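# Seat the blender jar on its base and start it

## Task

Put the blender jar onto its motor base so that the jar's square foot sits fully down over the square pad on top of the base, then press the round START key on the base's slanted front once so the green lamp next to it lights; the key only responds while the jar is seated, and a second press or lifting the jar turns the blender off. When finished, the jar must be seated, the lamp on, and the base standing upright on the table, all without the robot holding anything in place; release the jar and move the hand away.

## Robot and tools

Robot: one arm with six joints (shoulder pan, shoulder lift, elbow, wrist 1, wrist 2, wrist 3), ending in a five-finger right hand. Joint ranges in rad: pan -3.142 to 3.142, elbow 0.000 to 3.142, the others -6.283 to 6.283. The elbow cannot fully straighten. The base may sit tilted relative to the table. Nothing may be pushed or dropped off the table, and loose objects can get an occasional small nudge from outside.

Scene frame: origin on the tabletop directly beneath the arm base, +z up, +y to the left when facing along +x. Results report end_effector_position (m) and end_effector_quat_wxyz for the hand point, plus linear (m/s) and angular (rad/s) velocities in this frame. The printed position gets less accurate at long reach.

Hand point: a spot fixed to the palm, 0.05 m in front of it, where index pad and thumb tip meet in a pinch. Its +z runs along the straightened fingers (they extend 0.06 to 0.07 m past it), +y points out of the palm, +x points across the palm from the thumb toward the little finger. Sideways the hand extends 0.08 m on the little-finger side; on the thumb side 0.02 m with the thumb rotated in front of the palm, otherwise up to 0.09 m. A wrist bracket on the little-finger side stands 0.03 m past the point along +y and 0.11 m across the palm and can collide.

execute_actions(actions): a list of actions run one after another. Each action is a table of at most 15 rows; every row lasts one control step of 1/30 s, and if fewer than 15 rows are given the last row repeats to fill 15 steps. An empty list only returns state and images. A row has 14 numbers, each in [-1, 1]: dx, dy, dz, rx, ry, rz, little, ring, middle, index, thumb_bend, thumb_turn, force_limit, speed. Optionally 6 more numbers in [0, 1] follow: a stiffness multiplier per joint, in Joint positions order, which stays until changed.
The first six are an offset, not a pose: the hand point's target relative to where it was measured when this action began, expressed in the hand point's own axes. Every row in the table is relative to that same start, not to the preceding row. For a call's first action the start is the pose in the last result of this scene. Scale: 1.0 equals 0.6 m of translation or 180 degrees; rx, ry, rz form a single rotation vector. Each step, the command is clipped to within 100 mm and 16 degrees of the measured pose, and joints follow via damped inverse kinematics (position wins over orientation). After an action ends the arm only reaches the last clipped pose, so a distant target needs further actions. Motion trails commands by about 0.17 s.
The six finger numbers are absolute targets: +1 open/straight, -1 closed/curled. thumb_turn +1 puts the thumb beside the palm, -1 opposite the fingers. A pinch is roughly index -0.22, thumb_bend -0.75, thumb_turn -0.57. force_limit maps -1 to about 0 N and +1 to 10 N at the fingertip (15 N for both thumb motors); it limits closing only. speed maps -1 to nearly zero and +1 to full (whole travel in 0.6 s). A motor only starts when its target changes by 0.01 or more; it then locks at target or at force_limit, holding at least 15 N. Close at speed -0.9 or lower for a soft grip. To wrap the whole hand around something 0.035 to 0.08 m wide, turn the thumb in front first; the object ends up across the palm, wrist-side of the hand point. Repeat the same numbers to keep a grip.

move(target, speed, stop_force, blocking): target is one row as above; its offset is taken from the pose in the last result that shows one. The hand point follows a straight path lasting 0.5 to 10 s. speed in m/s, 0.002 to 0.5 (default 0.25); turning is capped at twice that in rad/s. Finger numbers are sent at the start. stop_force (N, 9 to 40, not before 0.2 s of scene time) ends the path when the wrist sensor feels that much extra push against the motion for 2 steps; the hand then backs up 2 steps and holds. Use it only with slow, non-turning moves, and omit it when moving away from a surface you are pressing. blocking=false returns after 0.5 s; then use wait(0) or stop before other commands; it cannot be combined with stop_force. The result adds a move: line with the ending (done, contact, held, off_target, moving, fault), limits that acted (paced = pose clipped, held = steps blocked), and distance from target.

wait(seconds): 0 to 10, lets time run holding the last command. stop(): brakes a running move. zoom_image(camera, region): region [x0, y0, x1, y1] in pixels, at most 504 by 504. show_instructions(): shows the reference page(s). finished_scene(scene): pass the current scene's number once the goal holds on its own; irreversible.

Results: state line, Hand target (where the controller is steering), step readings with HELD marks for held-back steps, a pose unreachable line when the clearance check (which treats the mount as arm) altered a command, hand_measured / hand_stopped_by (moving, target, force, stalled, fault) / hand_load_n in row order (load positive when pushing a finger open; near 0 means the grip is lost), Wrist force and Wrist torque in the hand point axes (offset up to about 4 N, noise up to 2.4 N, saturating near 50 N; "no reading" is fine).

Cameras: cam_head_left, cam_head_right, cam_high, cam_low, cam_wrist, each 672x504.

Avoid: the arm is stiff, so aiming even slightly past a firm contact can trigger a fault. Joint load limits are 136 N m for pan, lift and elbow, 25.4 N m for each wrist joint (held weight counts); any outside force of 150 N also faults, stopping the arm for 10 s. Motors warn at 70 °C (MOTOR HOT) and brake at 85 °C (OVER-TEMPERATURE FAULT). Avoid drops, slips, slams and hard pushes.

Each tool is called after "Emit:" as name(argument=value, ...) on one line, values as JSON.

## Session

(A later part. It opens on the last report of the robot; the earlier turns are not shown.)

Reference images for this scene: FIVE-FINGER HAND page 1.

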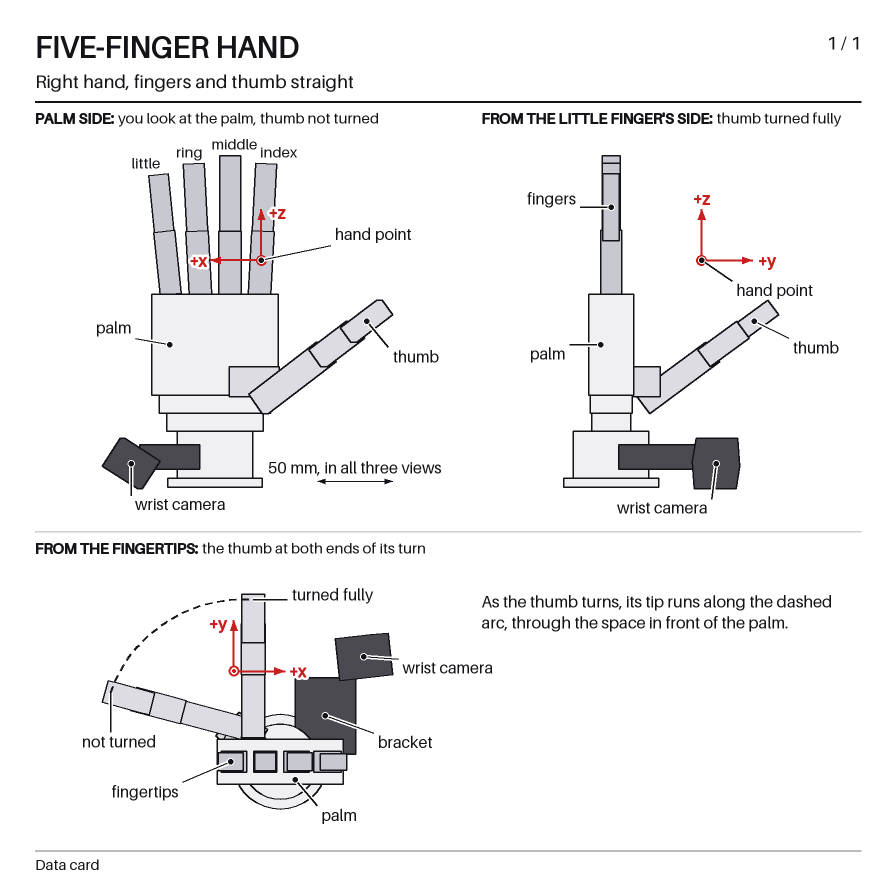

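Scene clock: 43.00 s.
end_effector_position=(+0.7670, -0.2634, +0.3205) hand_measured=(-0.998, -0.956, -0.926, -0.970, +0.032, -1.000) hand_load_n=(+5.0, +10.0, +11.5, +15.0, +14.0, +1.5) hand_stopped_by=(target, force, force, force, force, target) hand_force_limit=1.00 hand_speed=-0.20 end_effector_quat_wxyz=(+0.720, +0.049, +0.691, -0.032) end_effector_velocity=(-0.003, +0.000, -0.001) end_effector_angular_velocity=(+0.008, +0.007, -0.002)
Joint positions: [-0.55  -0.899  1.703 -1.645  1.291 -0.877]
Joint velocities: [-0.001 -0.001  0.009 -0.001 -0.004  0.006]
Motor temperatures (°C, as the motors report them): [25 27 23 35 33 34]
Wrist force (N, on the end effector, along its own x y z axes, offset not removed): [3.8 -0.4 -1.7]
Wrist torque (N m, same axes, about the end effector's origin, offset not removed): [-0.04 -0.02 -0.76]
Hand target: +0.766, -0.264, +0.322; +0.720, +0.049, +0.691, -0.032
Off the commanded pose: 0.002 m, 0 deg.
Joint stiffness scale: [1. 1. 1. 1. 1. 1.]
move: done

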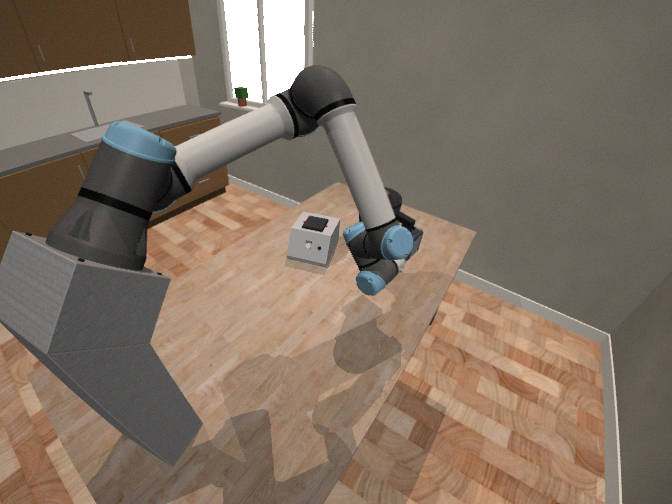

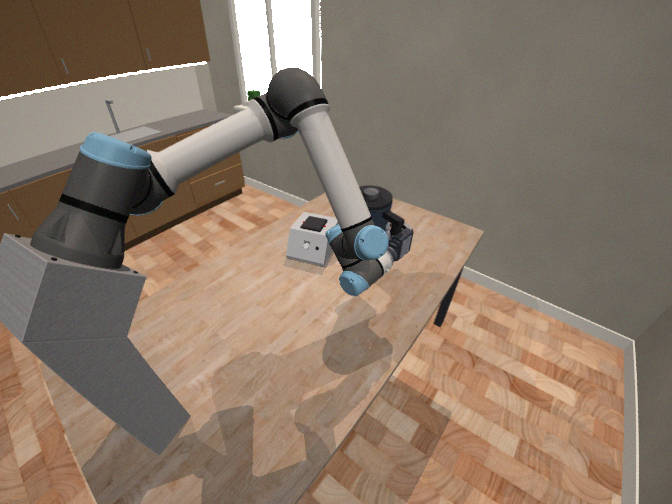

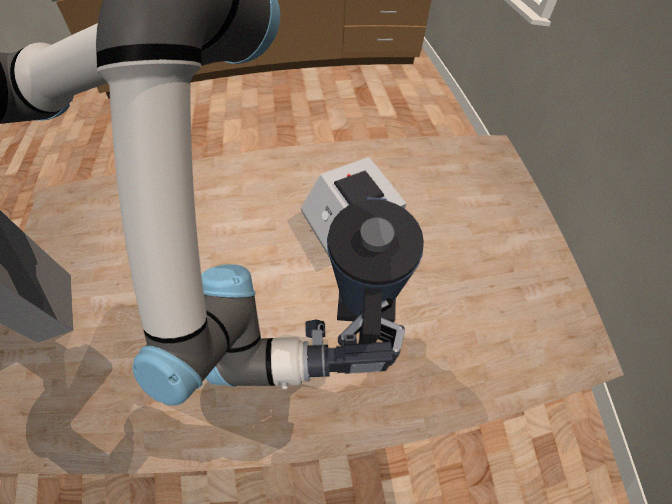

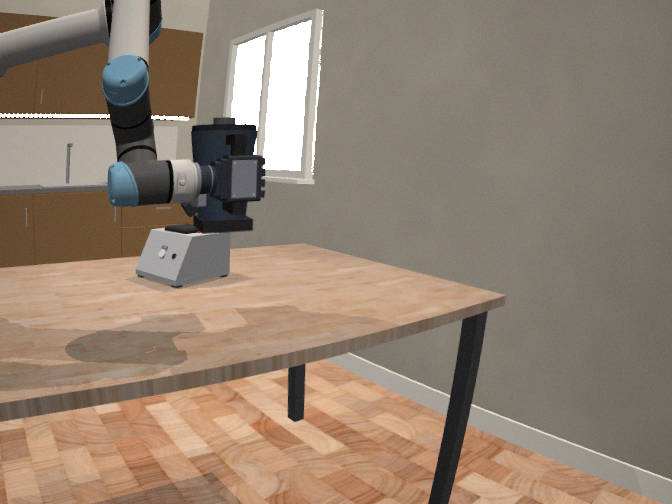

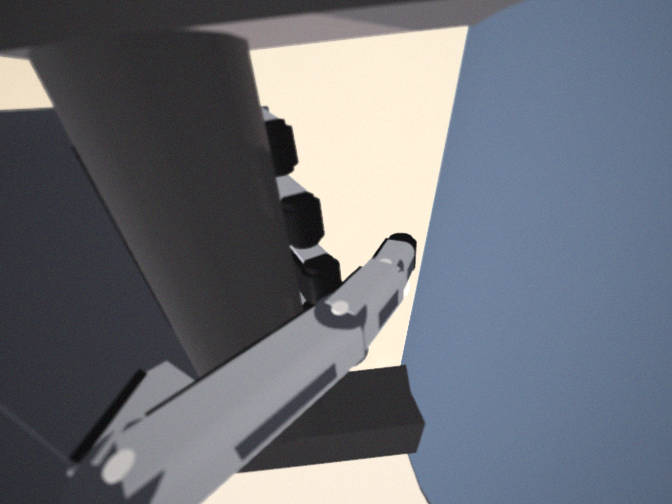

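Emit:
move(target=[0.019,0.585,0.085,-0.178,0.0046,0.007,-1,-1,-1,-1,-1,-1,1,-0.2], speed=0.16)

Emit:
zoom_image(camera="cam_high", region=[270,110,470,260])

Emit:
zoom_image(camera="cam_low", region=[120,170,260,275])

Scene clock: 54.57 s.
end_effector_position=(+0.8574, +0.0783, +0.3208) hand_measured=(-0.998, -0.956, -0.926, -0.970, +0.032, -1.000) hand_load_n=(+5.0, +10.0, +11.5, +15.0, +14.0, +1.5) hand_stopped_by=(target, force, force, force, force, target) hand_force_limit=1.00 hand_speed=-0.20 end_effector_quat_wxyz=(+0.702, -0.143, +0.678, +0.167) end_effector_velocity=(+0.002, -0.000, -0.001) end_effector_angular_velocity=(-0.004, +0.005, +0.001)
Joint positions: [-0.204 -1.056  1.584 -1.584  1.027 -1.033]
Joint velocities: [-0.001  0.    -0.006  0.011 -0.004 -0.004]
Motor temperatures (°C, as the motors report them): [25 27 23 35 33 34]
Wrist force (N, on the end effector, along its own x y z axes, offset not removed): [5.0 -1.8 1.0]
Wrist torque (N m, same axes, about the end effector's origin, offset not removed): [-0.30 -0.47 -0.82]
Hand target: +0.858, +0.079, +0.320; +0.701, -0.144, +0.678, +0.168
Off the commanded pose: 0.002 m, 0 deg.
Joint stiffness scale: [1. 1. 1. 1. 1. 1.]
move: done

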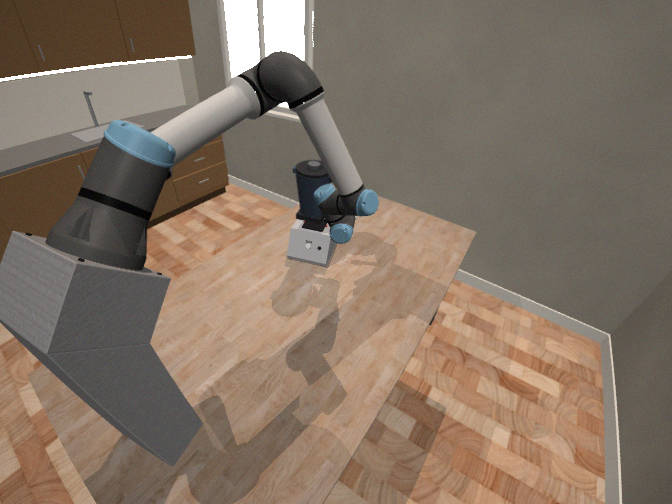

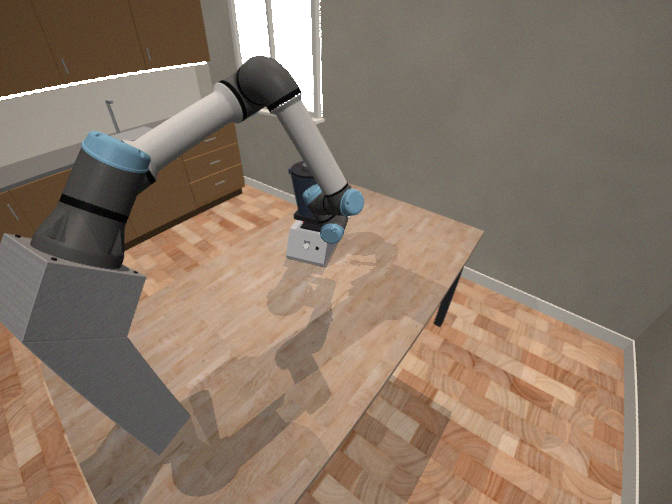

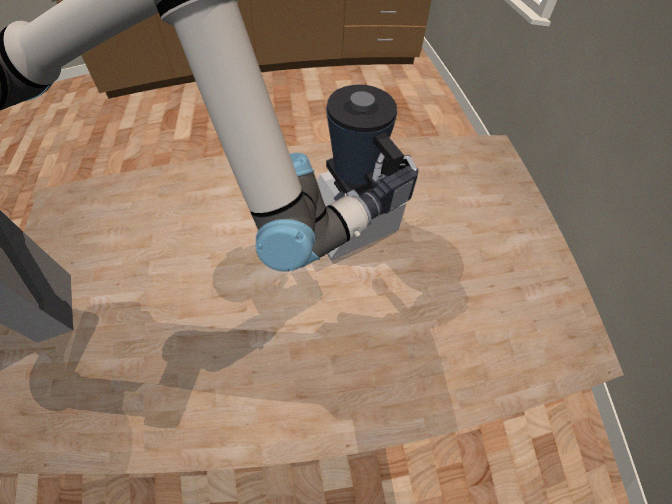

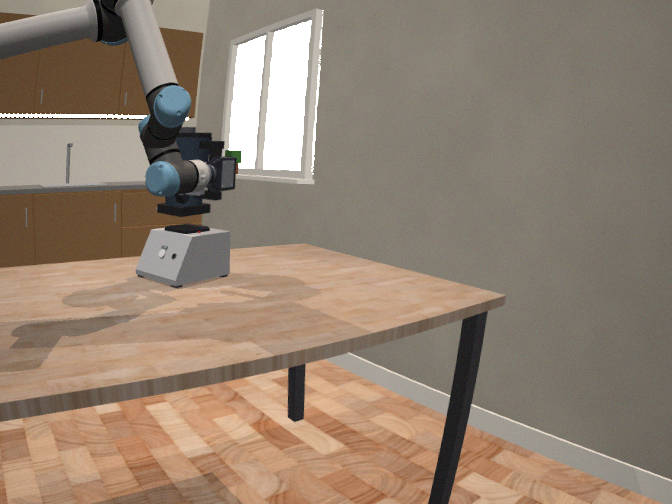

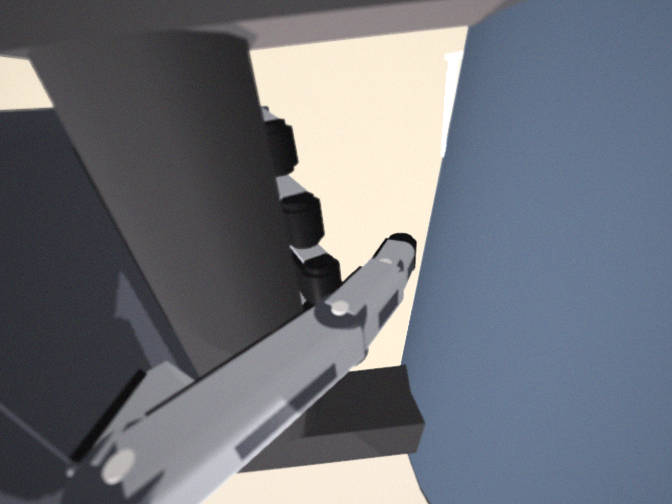

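Region (270, 110, 470, 260) of cam_high's 672x504 image, scaled by 2.520, with more detail than that image has; it fills the top 378 rows of this view, and the rest is white.

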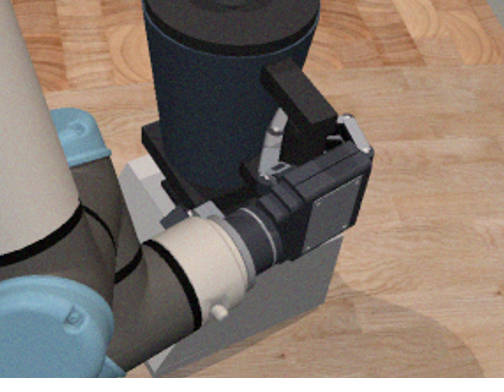

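Region (120, 170, 260, 275) of cam_low's 672x504 image, scaled by 3.600, with more detail than that image has; it fills the top 378 rows of this view, and the rest is white.

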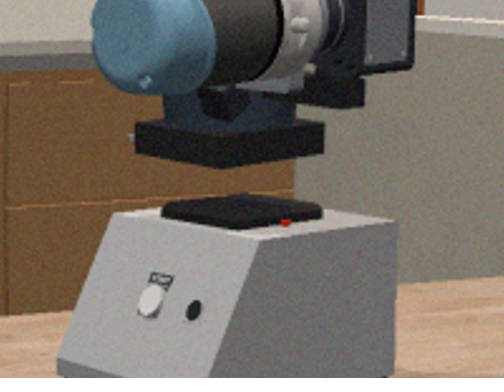

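Emit:
move(target=[0.04,-0.014,0.008,0,0,0,-1,-1,-1,-1,-1,-1,1,-0.2], speed=0.04)

Emit:
zoom_image(camera="cam_high", region=[300,140,420,230])

Emit:
zoom_image(camera="cam_low", region=[140,185,240,260])

Emit:
zoom_image(camera="cam_head_left", region=[270,195,350,255])

Scene clock: 61.13 s.
end_effector_position=(+0.8651, +0.0729, +0.2975) hand_measured=(-0.998, -0.956, -0.926, -0.970, +0.032, -1.000) hand_load_n=(+5.0, +10.0, +11.5, +15.0, +14.0, +1.5) hand_stopped_by=(target, force, force, force, force, target) hand_force_limit=1.00 hand_speed=-0.20 end_effector_quat_wxyz=(+0.701, -0.143, +0.678, +0.167) end_effector_velocity=(+0.003, +0.000, +0.002) end_effector_angular_velocity=(-0.003, -0.007, +0.001)
Joint positions: [-0.195 -0.997  1.518 -1.571  1.031 -1.042]
Joint velocities: [ 0.    -0.    -0.008  0.002  0.001 -0.002]
Motor temperatures (°C, as the motors report them): [25 27 23 35 33 34]
Wrist force (N, on the end effector, along its own x y z axes, offset not removed): [6.7 -1.5 1.8]
Wrist torque (N m, same axes, about the end effector's origin, offset not removed): [-0.29 -0.53 -0.77]
Hand target: +0.866, +0.074, +0.297; +0.702, -0.143, +0.678, +0.167
Off the commanded pose: 0.001 m, 0 deg.
Joint stiffness scale: [1. 1. 1. 1. 1. 1.]
move: done

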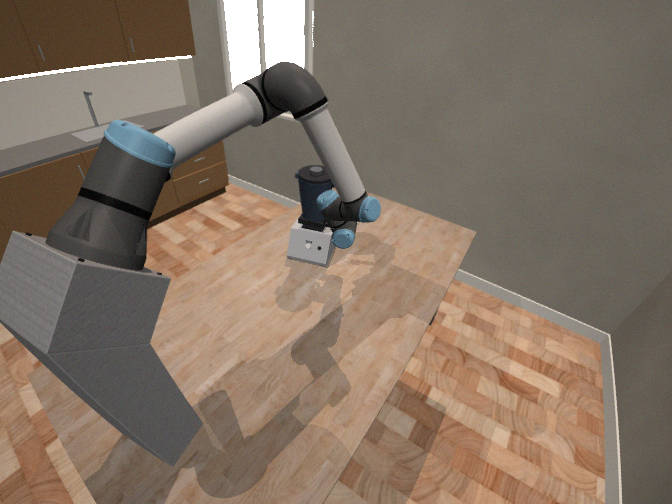

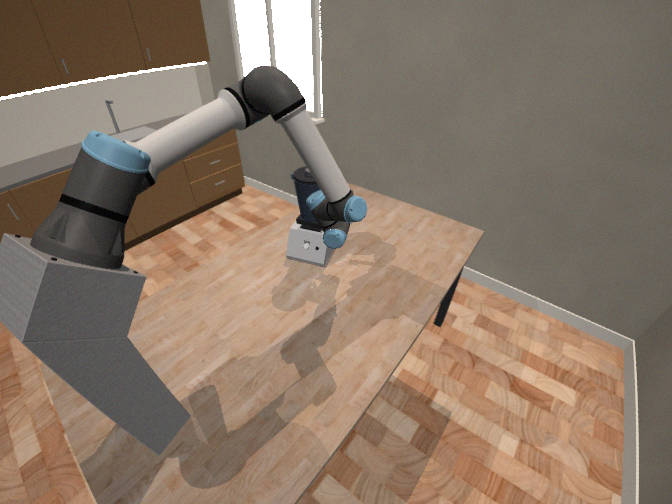

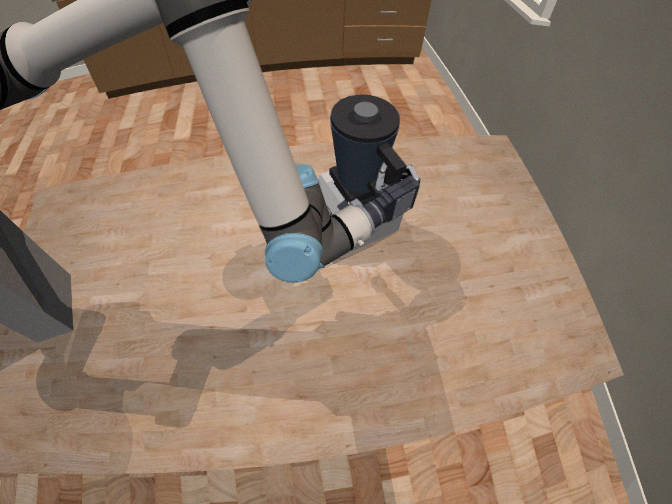

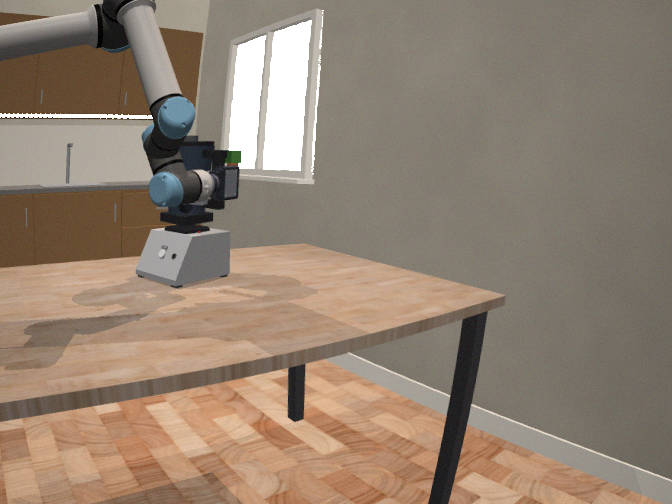

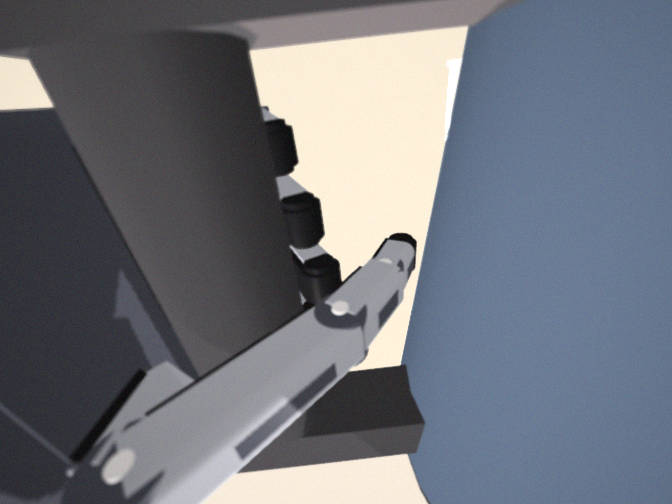

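Region (300, 140, 420, 230) of cam_high's 672x504 image, scaled by 4.200, with more detail than that image has; it fills the top 378 rows of this view, and the rest is white.

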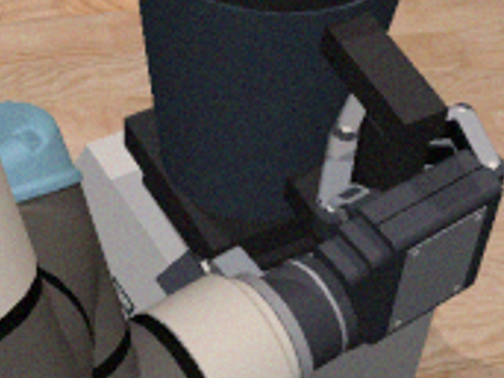

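Region (140, 185, 240, 260) of cam_low's 672x504 image, scaled by 5.040, with more detail than that image has; it fills the top 378 rows of this view, and the rest is white.

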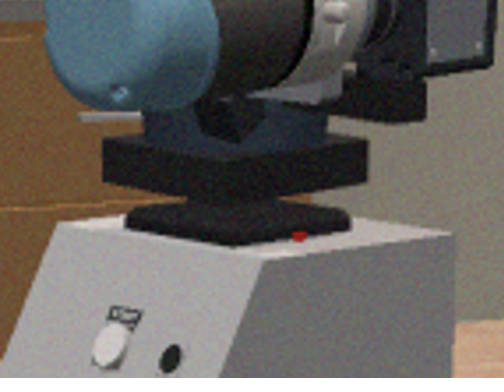

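Region (270, 195, 350, 255) of cam_head_left's 672x504 image, scaled by 6.300, with more detail than that image has; it fills the top 378 rows of this view, and the rest is white.

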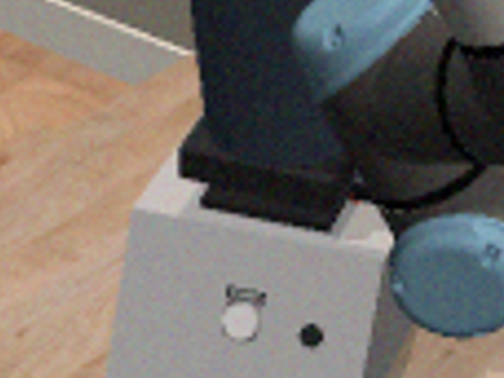

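Emit:
move(target=[0.014,-0.007,-0.004,0,0,0,-1,-1,-1,-1,-1,-1,1,-0.2], speed=0.015)

Emit:
zoom_image(camera="cam_high", region=[300,140,420,230])

Emit:
zoom_image(camera="cam_low", region=[140,185,240,260])

Emit:
zoom_image(camera="cam_head_left", region=[270,195,350,255])

Scene clock: 69.40 s.
end_effector_position=(+0.8642, +0.0694, +0.2890) hand_measured=(-0.998, -0.956, -0.926, -0.970, +0.032, -1.000) hand_load_n=(+5.0, +10.0, +11.5, +15.0, +14.0, +1.5) hand_stopped_by=(target, force, force, force, force, target) hand_force_limit=1.00 hand_speed=-0.20 end_effector_quat_wxyz=(+0.701, -0.142, +0.679, +0.167) end_effector_velocity=(+0.000, -0.000, -0.001) end_effector_angular_velocity=(+0.000, -0.000, +0.000)
Joint positions: [-0.195 -0.977  1.505 -1.575  1.032 -1.042]
Joint velocities: [ 0.     0.003 -0.004 -0.     0.     0.   ]
Motor temperatures (°C, as the motors report them): [25 27 23 35 33 34]
Wrist force (N, on the end effector, along its own x y z axes, offset not removed): [9.1 0.2 0.1]
Wrist torque (N m, same axes, about the end effector's origin, offset not removed): [-0.02 -0.94 -0.53]
Hand target: +0.865, +0.068, +0.289; +0.701, -0.143, +0.678, +0.167
Off the commanded pose: 0.001 m, 0 deg.
Joint stiffness scale: [1. 1. 1. 1. 1. 1.]
move: done

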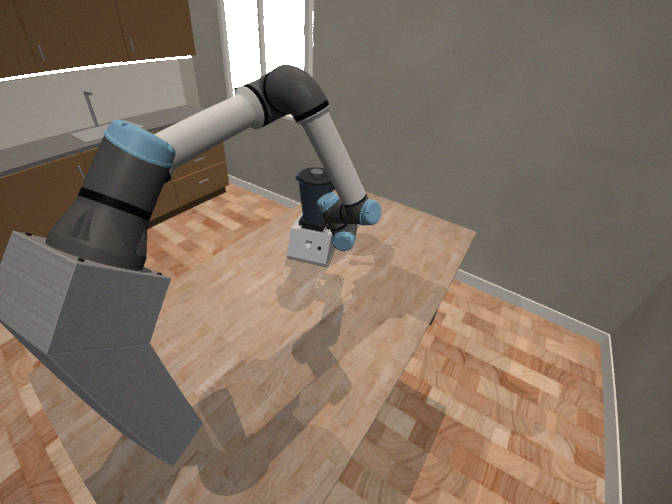

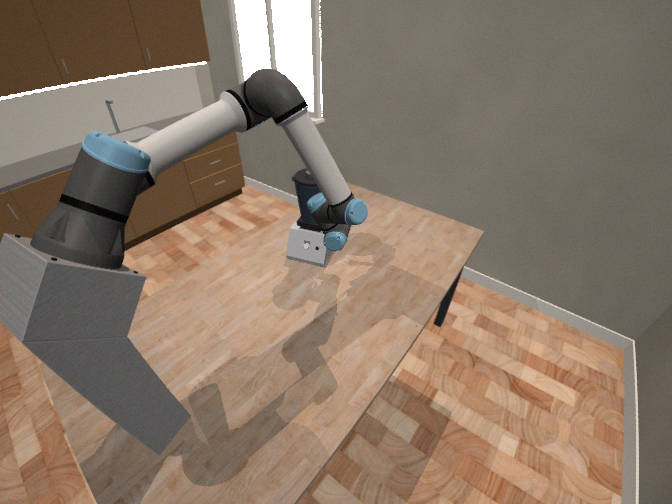

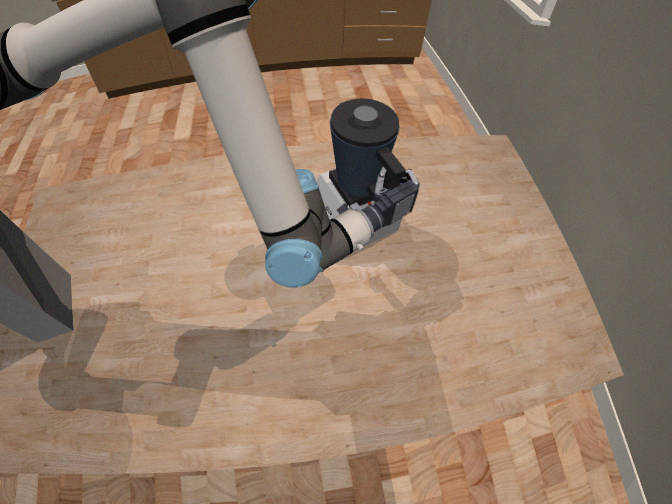

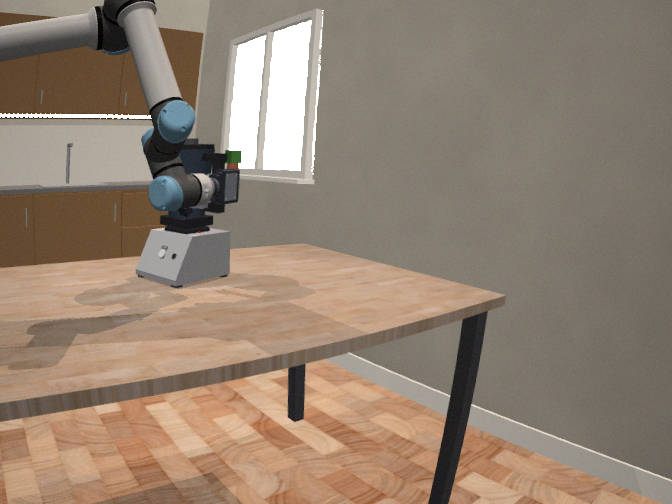

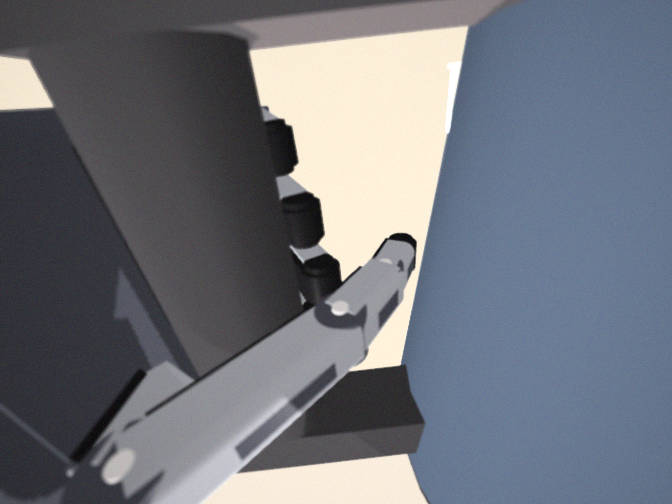

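Region (300, 140, 420, 230) of cam_high's 672x504 image, scaled by 4.200, with more detail than that image has; it fills the top 378 rows of this view, and the rest is white.

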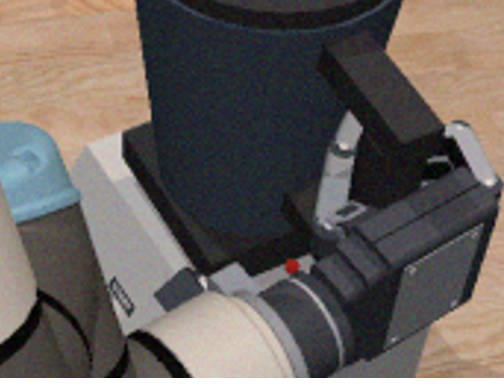

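Region (140, 185, 240, 260) of cam_low's 672x504 image, scaled by 5.040, with more detail than that image has; it fills the top 378 rows of this view, and the rest is white.

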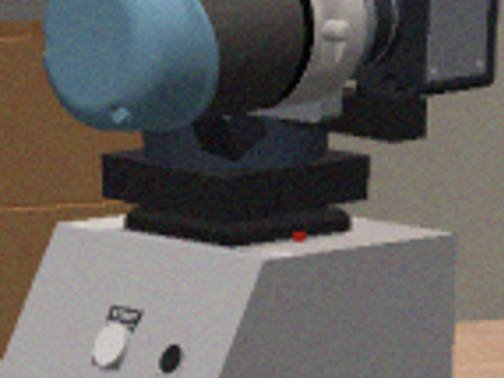

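Region (270, 195, 350, 255) of cam_head_left's 672x504 image, scaled by 6.300, with more detail than that image has; it fills the top 378 rows of this view, and the rest is white.

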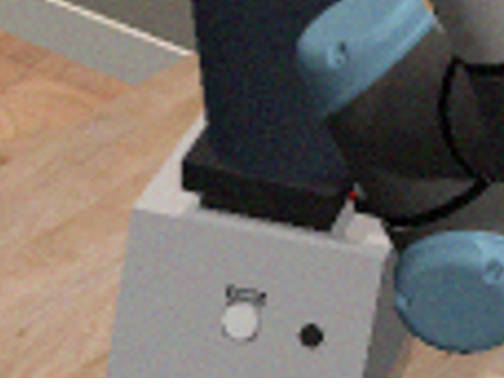

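Emit:
move(target=[0,-0.008,-0.002,0,0,0,-1,-1,-1,-1,-1,-1,1,-0.2], speed=0.015)

Emit:
move(target=[0.026,0,0,0,0,0,-1,-1,-1,-1,-1,-1,1,-0.2], speed=0.008, stop_force=11)

Emit:
zoom_image(camera="cam_low", region=[140,185,240,260])

Emit:
zoom_image(camera="cam_head_left", region=[270,195,350,255])

Scene clock: 77.67 s.
end_effector_position=(+0.8644, +0.0659, +0.2889) hand_measured=(-0.998, -0.956, -0.926, -0.970, +0.032, -1.000) hand_load_n=(+5.0, +10.0, +11.5, +15.0, +14.0, +1.5) hand_stopped_by=(target, force, force, force, force, target) hand_force_limit=1.00 hand_speed=-0.20 end_effector_quat_wxyz=(+0.700, -0.141, +0.680, +0.167) end_effector_velocity=(-0.001, -0.002, -0.001) end_effector_angular_velocity=(+0.001, +0.004, -0.000)
Joint positions: [-0.2   -0.975  1.503 -1.576  1.029 -1.037]
Joint velocities: [-0.002  0.002 -0.     0.    -0.002  0.003]
Motor temperatures (°C, as the motors report them): [25 27 23 35 33 34]
Wrist force (N, on the end effector, along its own x y z axes, offset not removed): [5.0 1.1 1.2]
Wrist torque (N m, same axes, about the end effector's origin, offset not removed): [-0.16 -0.27 -0.64]
Hand target: +0.865, +0.065, +0.289; +0.701, -0.142, +0.679, +0.167
Off the commanded pose: 0.002 m, 0 deg.
Joint stiffness scale: [1. 1. 1. 1. 1. 1.]
move: done

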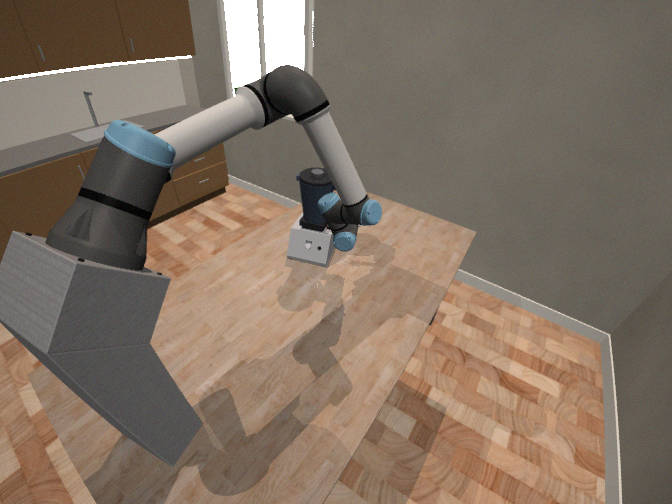

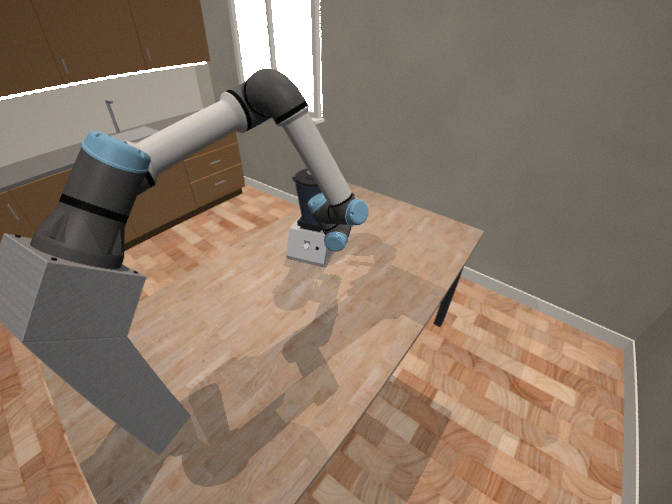

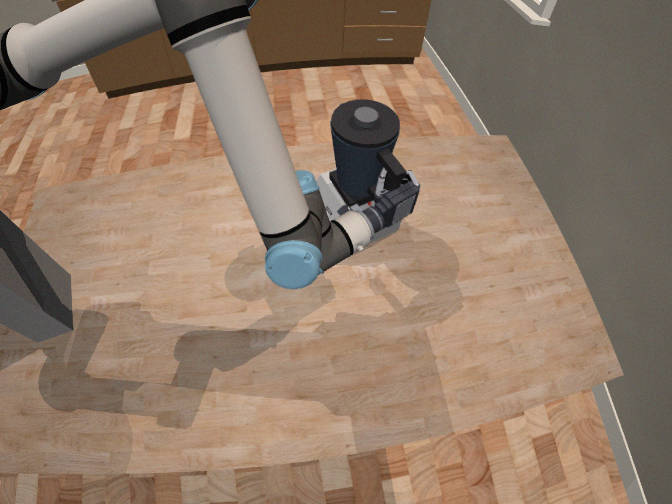

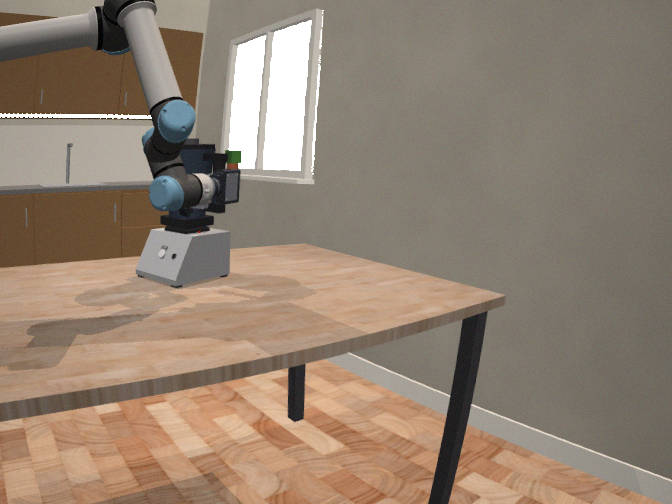

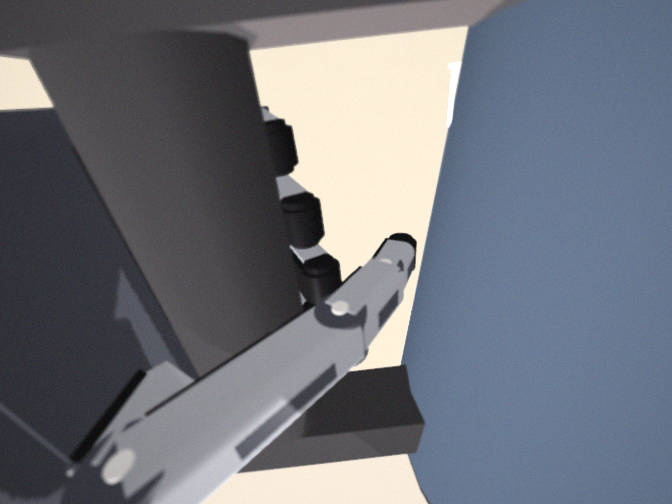

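Scene clock: 79.83 s.
end_effector_position=(+0.8650, +0.0661, +0.2755) hand_measured=(-0.998, -0.956, -0.926, -0.970, +0.032, -1.000) hand_load_n=(+5.5, +10.0, +12.0, +15.0, +14.0, +1.5) hand_stopped_by=(target, force, force, force, force, target) hand_force_limit=1.00 hand_speed=-0.20 end_effector_quat_wxyz=(+0.701, -0.142, +0.679, +0.167) end_effector_velocity=(+0.001, +0.000, -0.001) end_effector_angular_velocity=(+0.001, -0.000, -0.000)
Joint positions: [-0.191 -0.945  1.476 -1.576  1.034 -1.046]
Joint velocities: [ 0.001  0.004 -0.005  0.001  0.001 -0.   ]
Motor temperatures (°C, as the motors report them): [25 27 23 35 33 34]
Wrist force (N, on the end effector, along its own x y z axes, offset not removed): [3.0 -2.6 1.5]
Wrist torque (N m, same axes, about the end effector's origin, offset not removed): [-0.31 -0.80 -0.62]
Hand target: +0.865, +0.067, +0.273; +0.700, -0.141, +0.680, +0.167
Off the commanded pose: 0.002 m, 0 deg.
Joint stiffness scale: [1. 1. 1. 1. 1. 1.]
move: done

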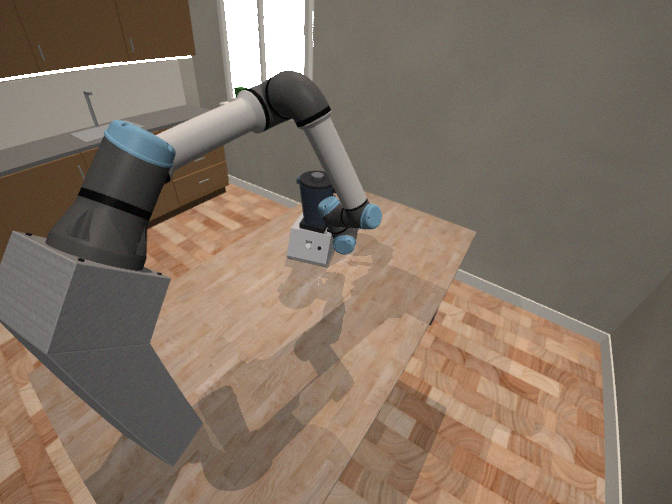

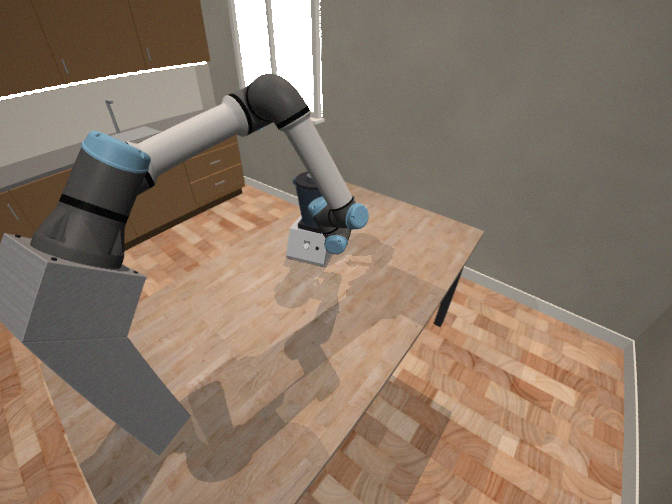

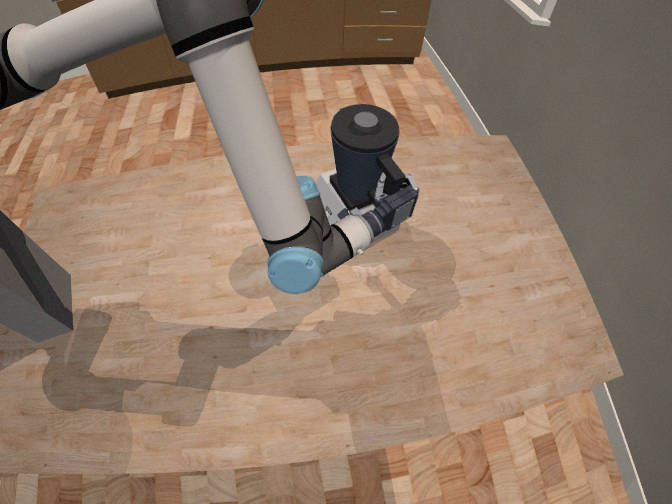

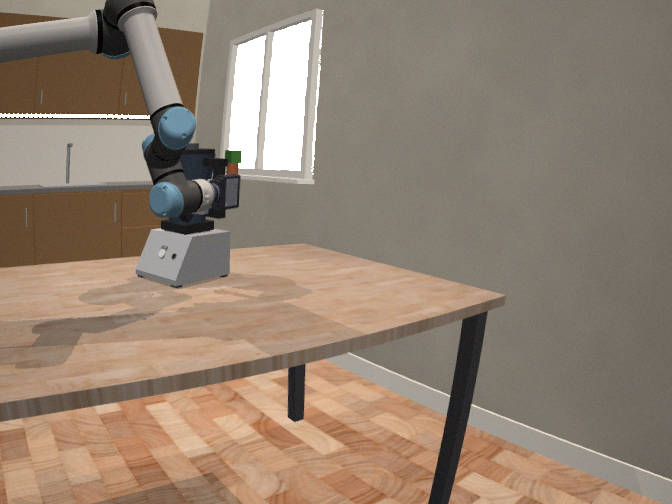

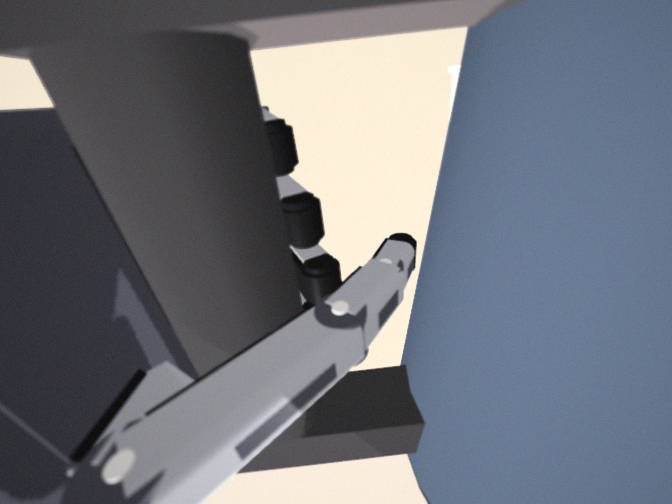

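Region (140, 185, 240, 260) of cam_low's 672x504 image, scaled by 5.040, with more detail than that image has; it fills the top 378 rows of this view, and the rest is white.

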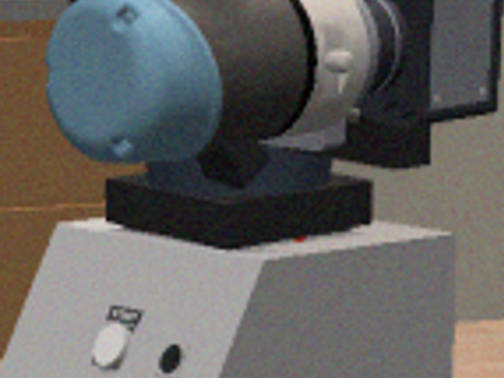

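Region (270, 195, 350, 255) of cam_head_left's 672x504 image, scaled by 6.300, with more detail than that image has; it fills the top 378 rows of this view, and the rest is white.

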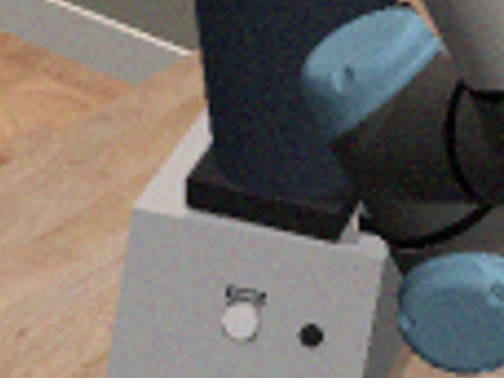

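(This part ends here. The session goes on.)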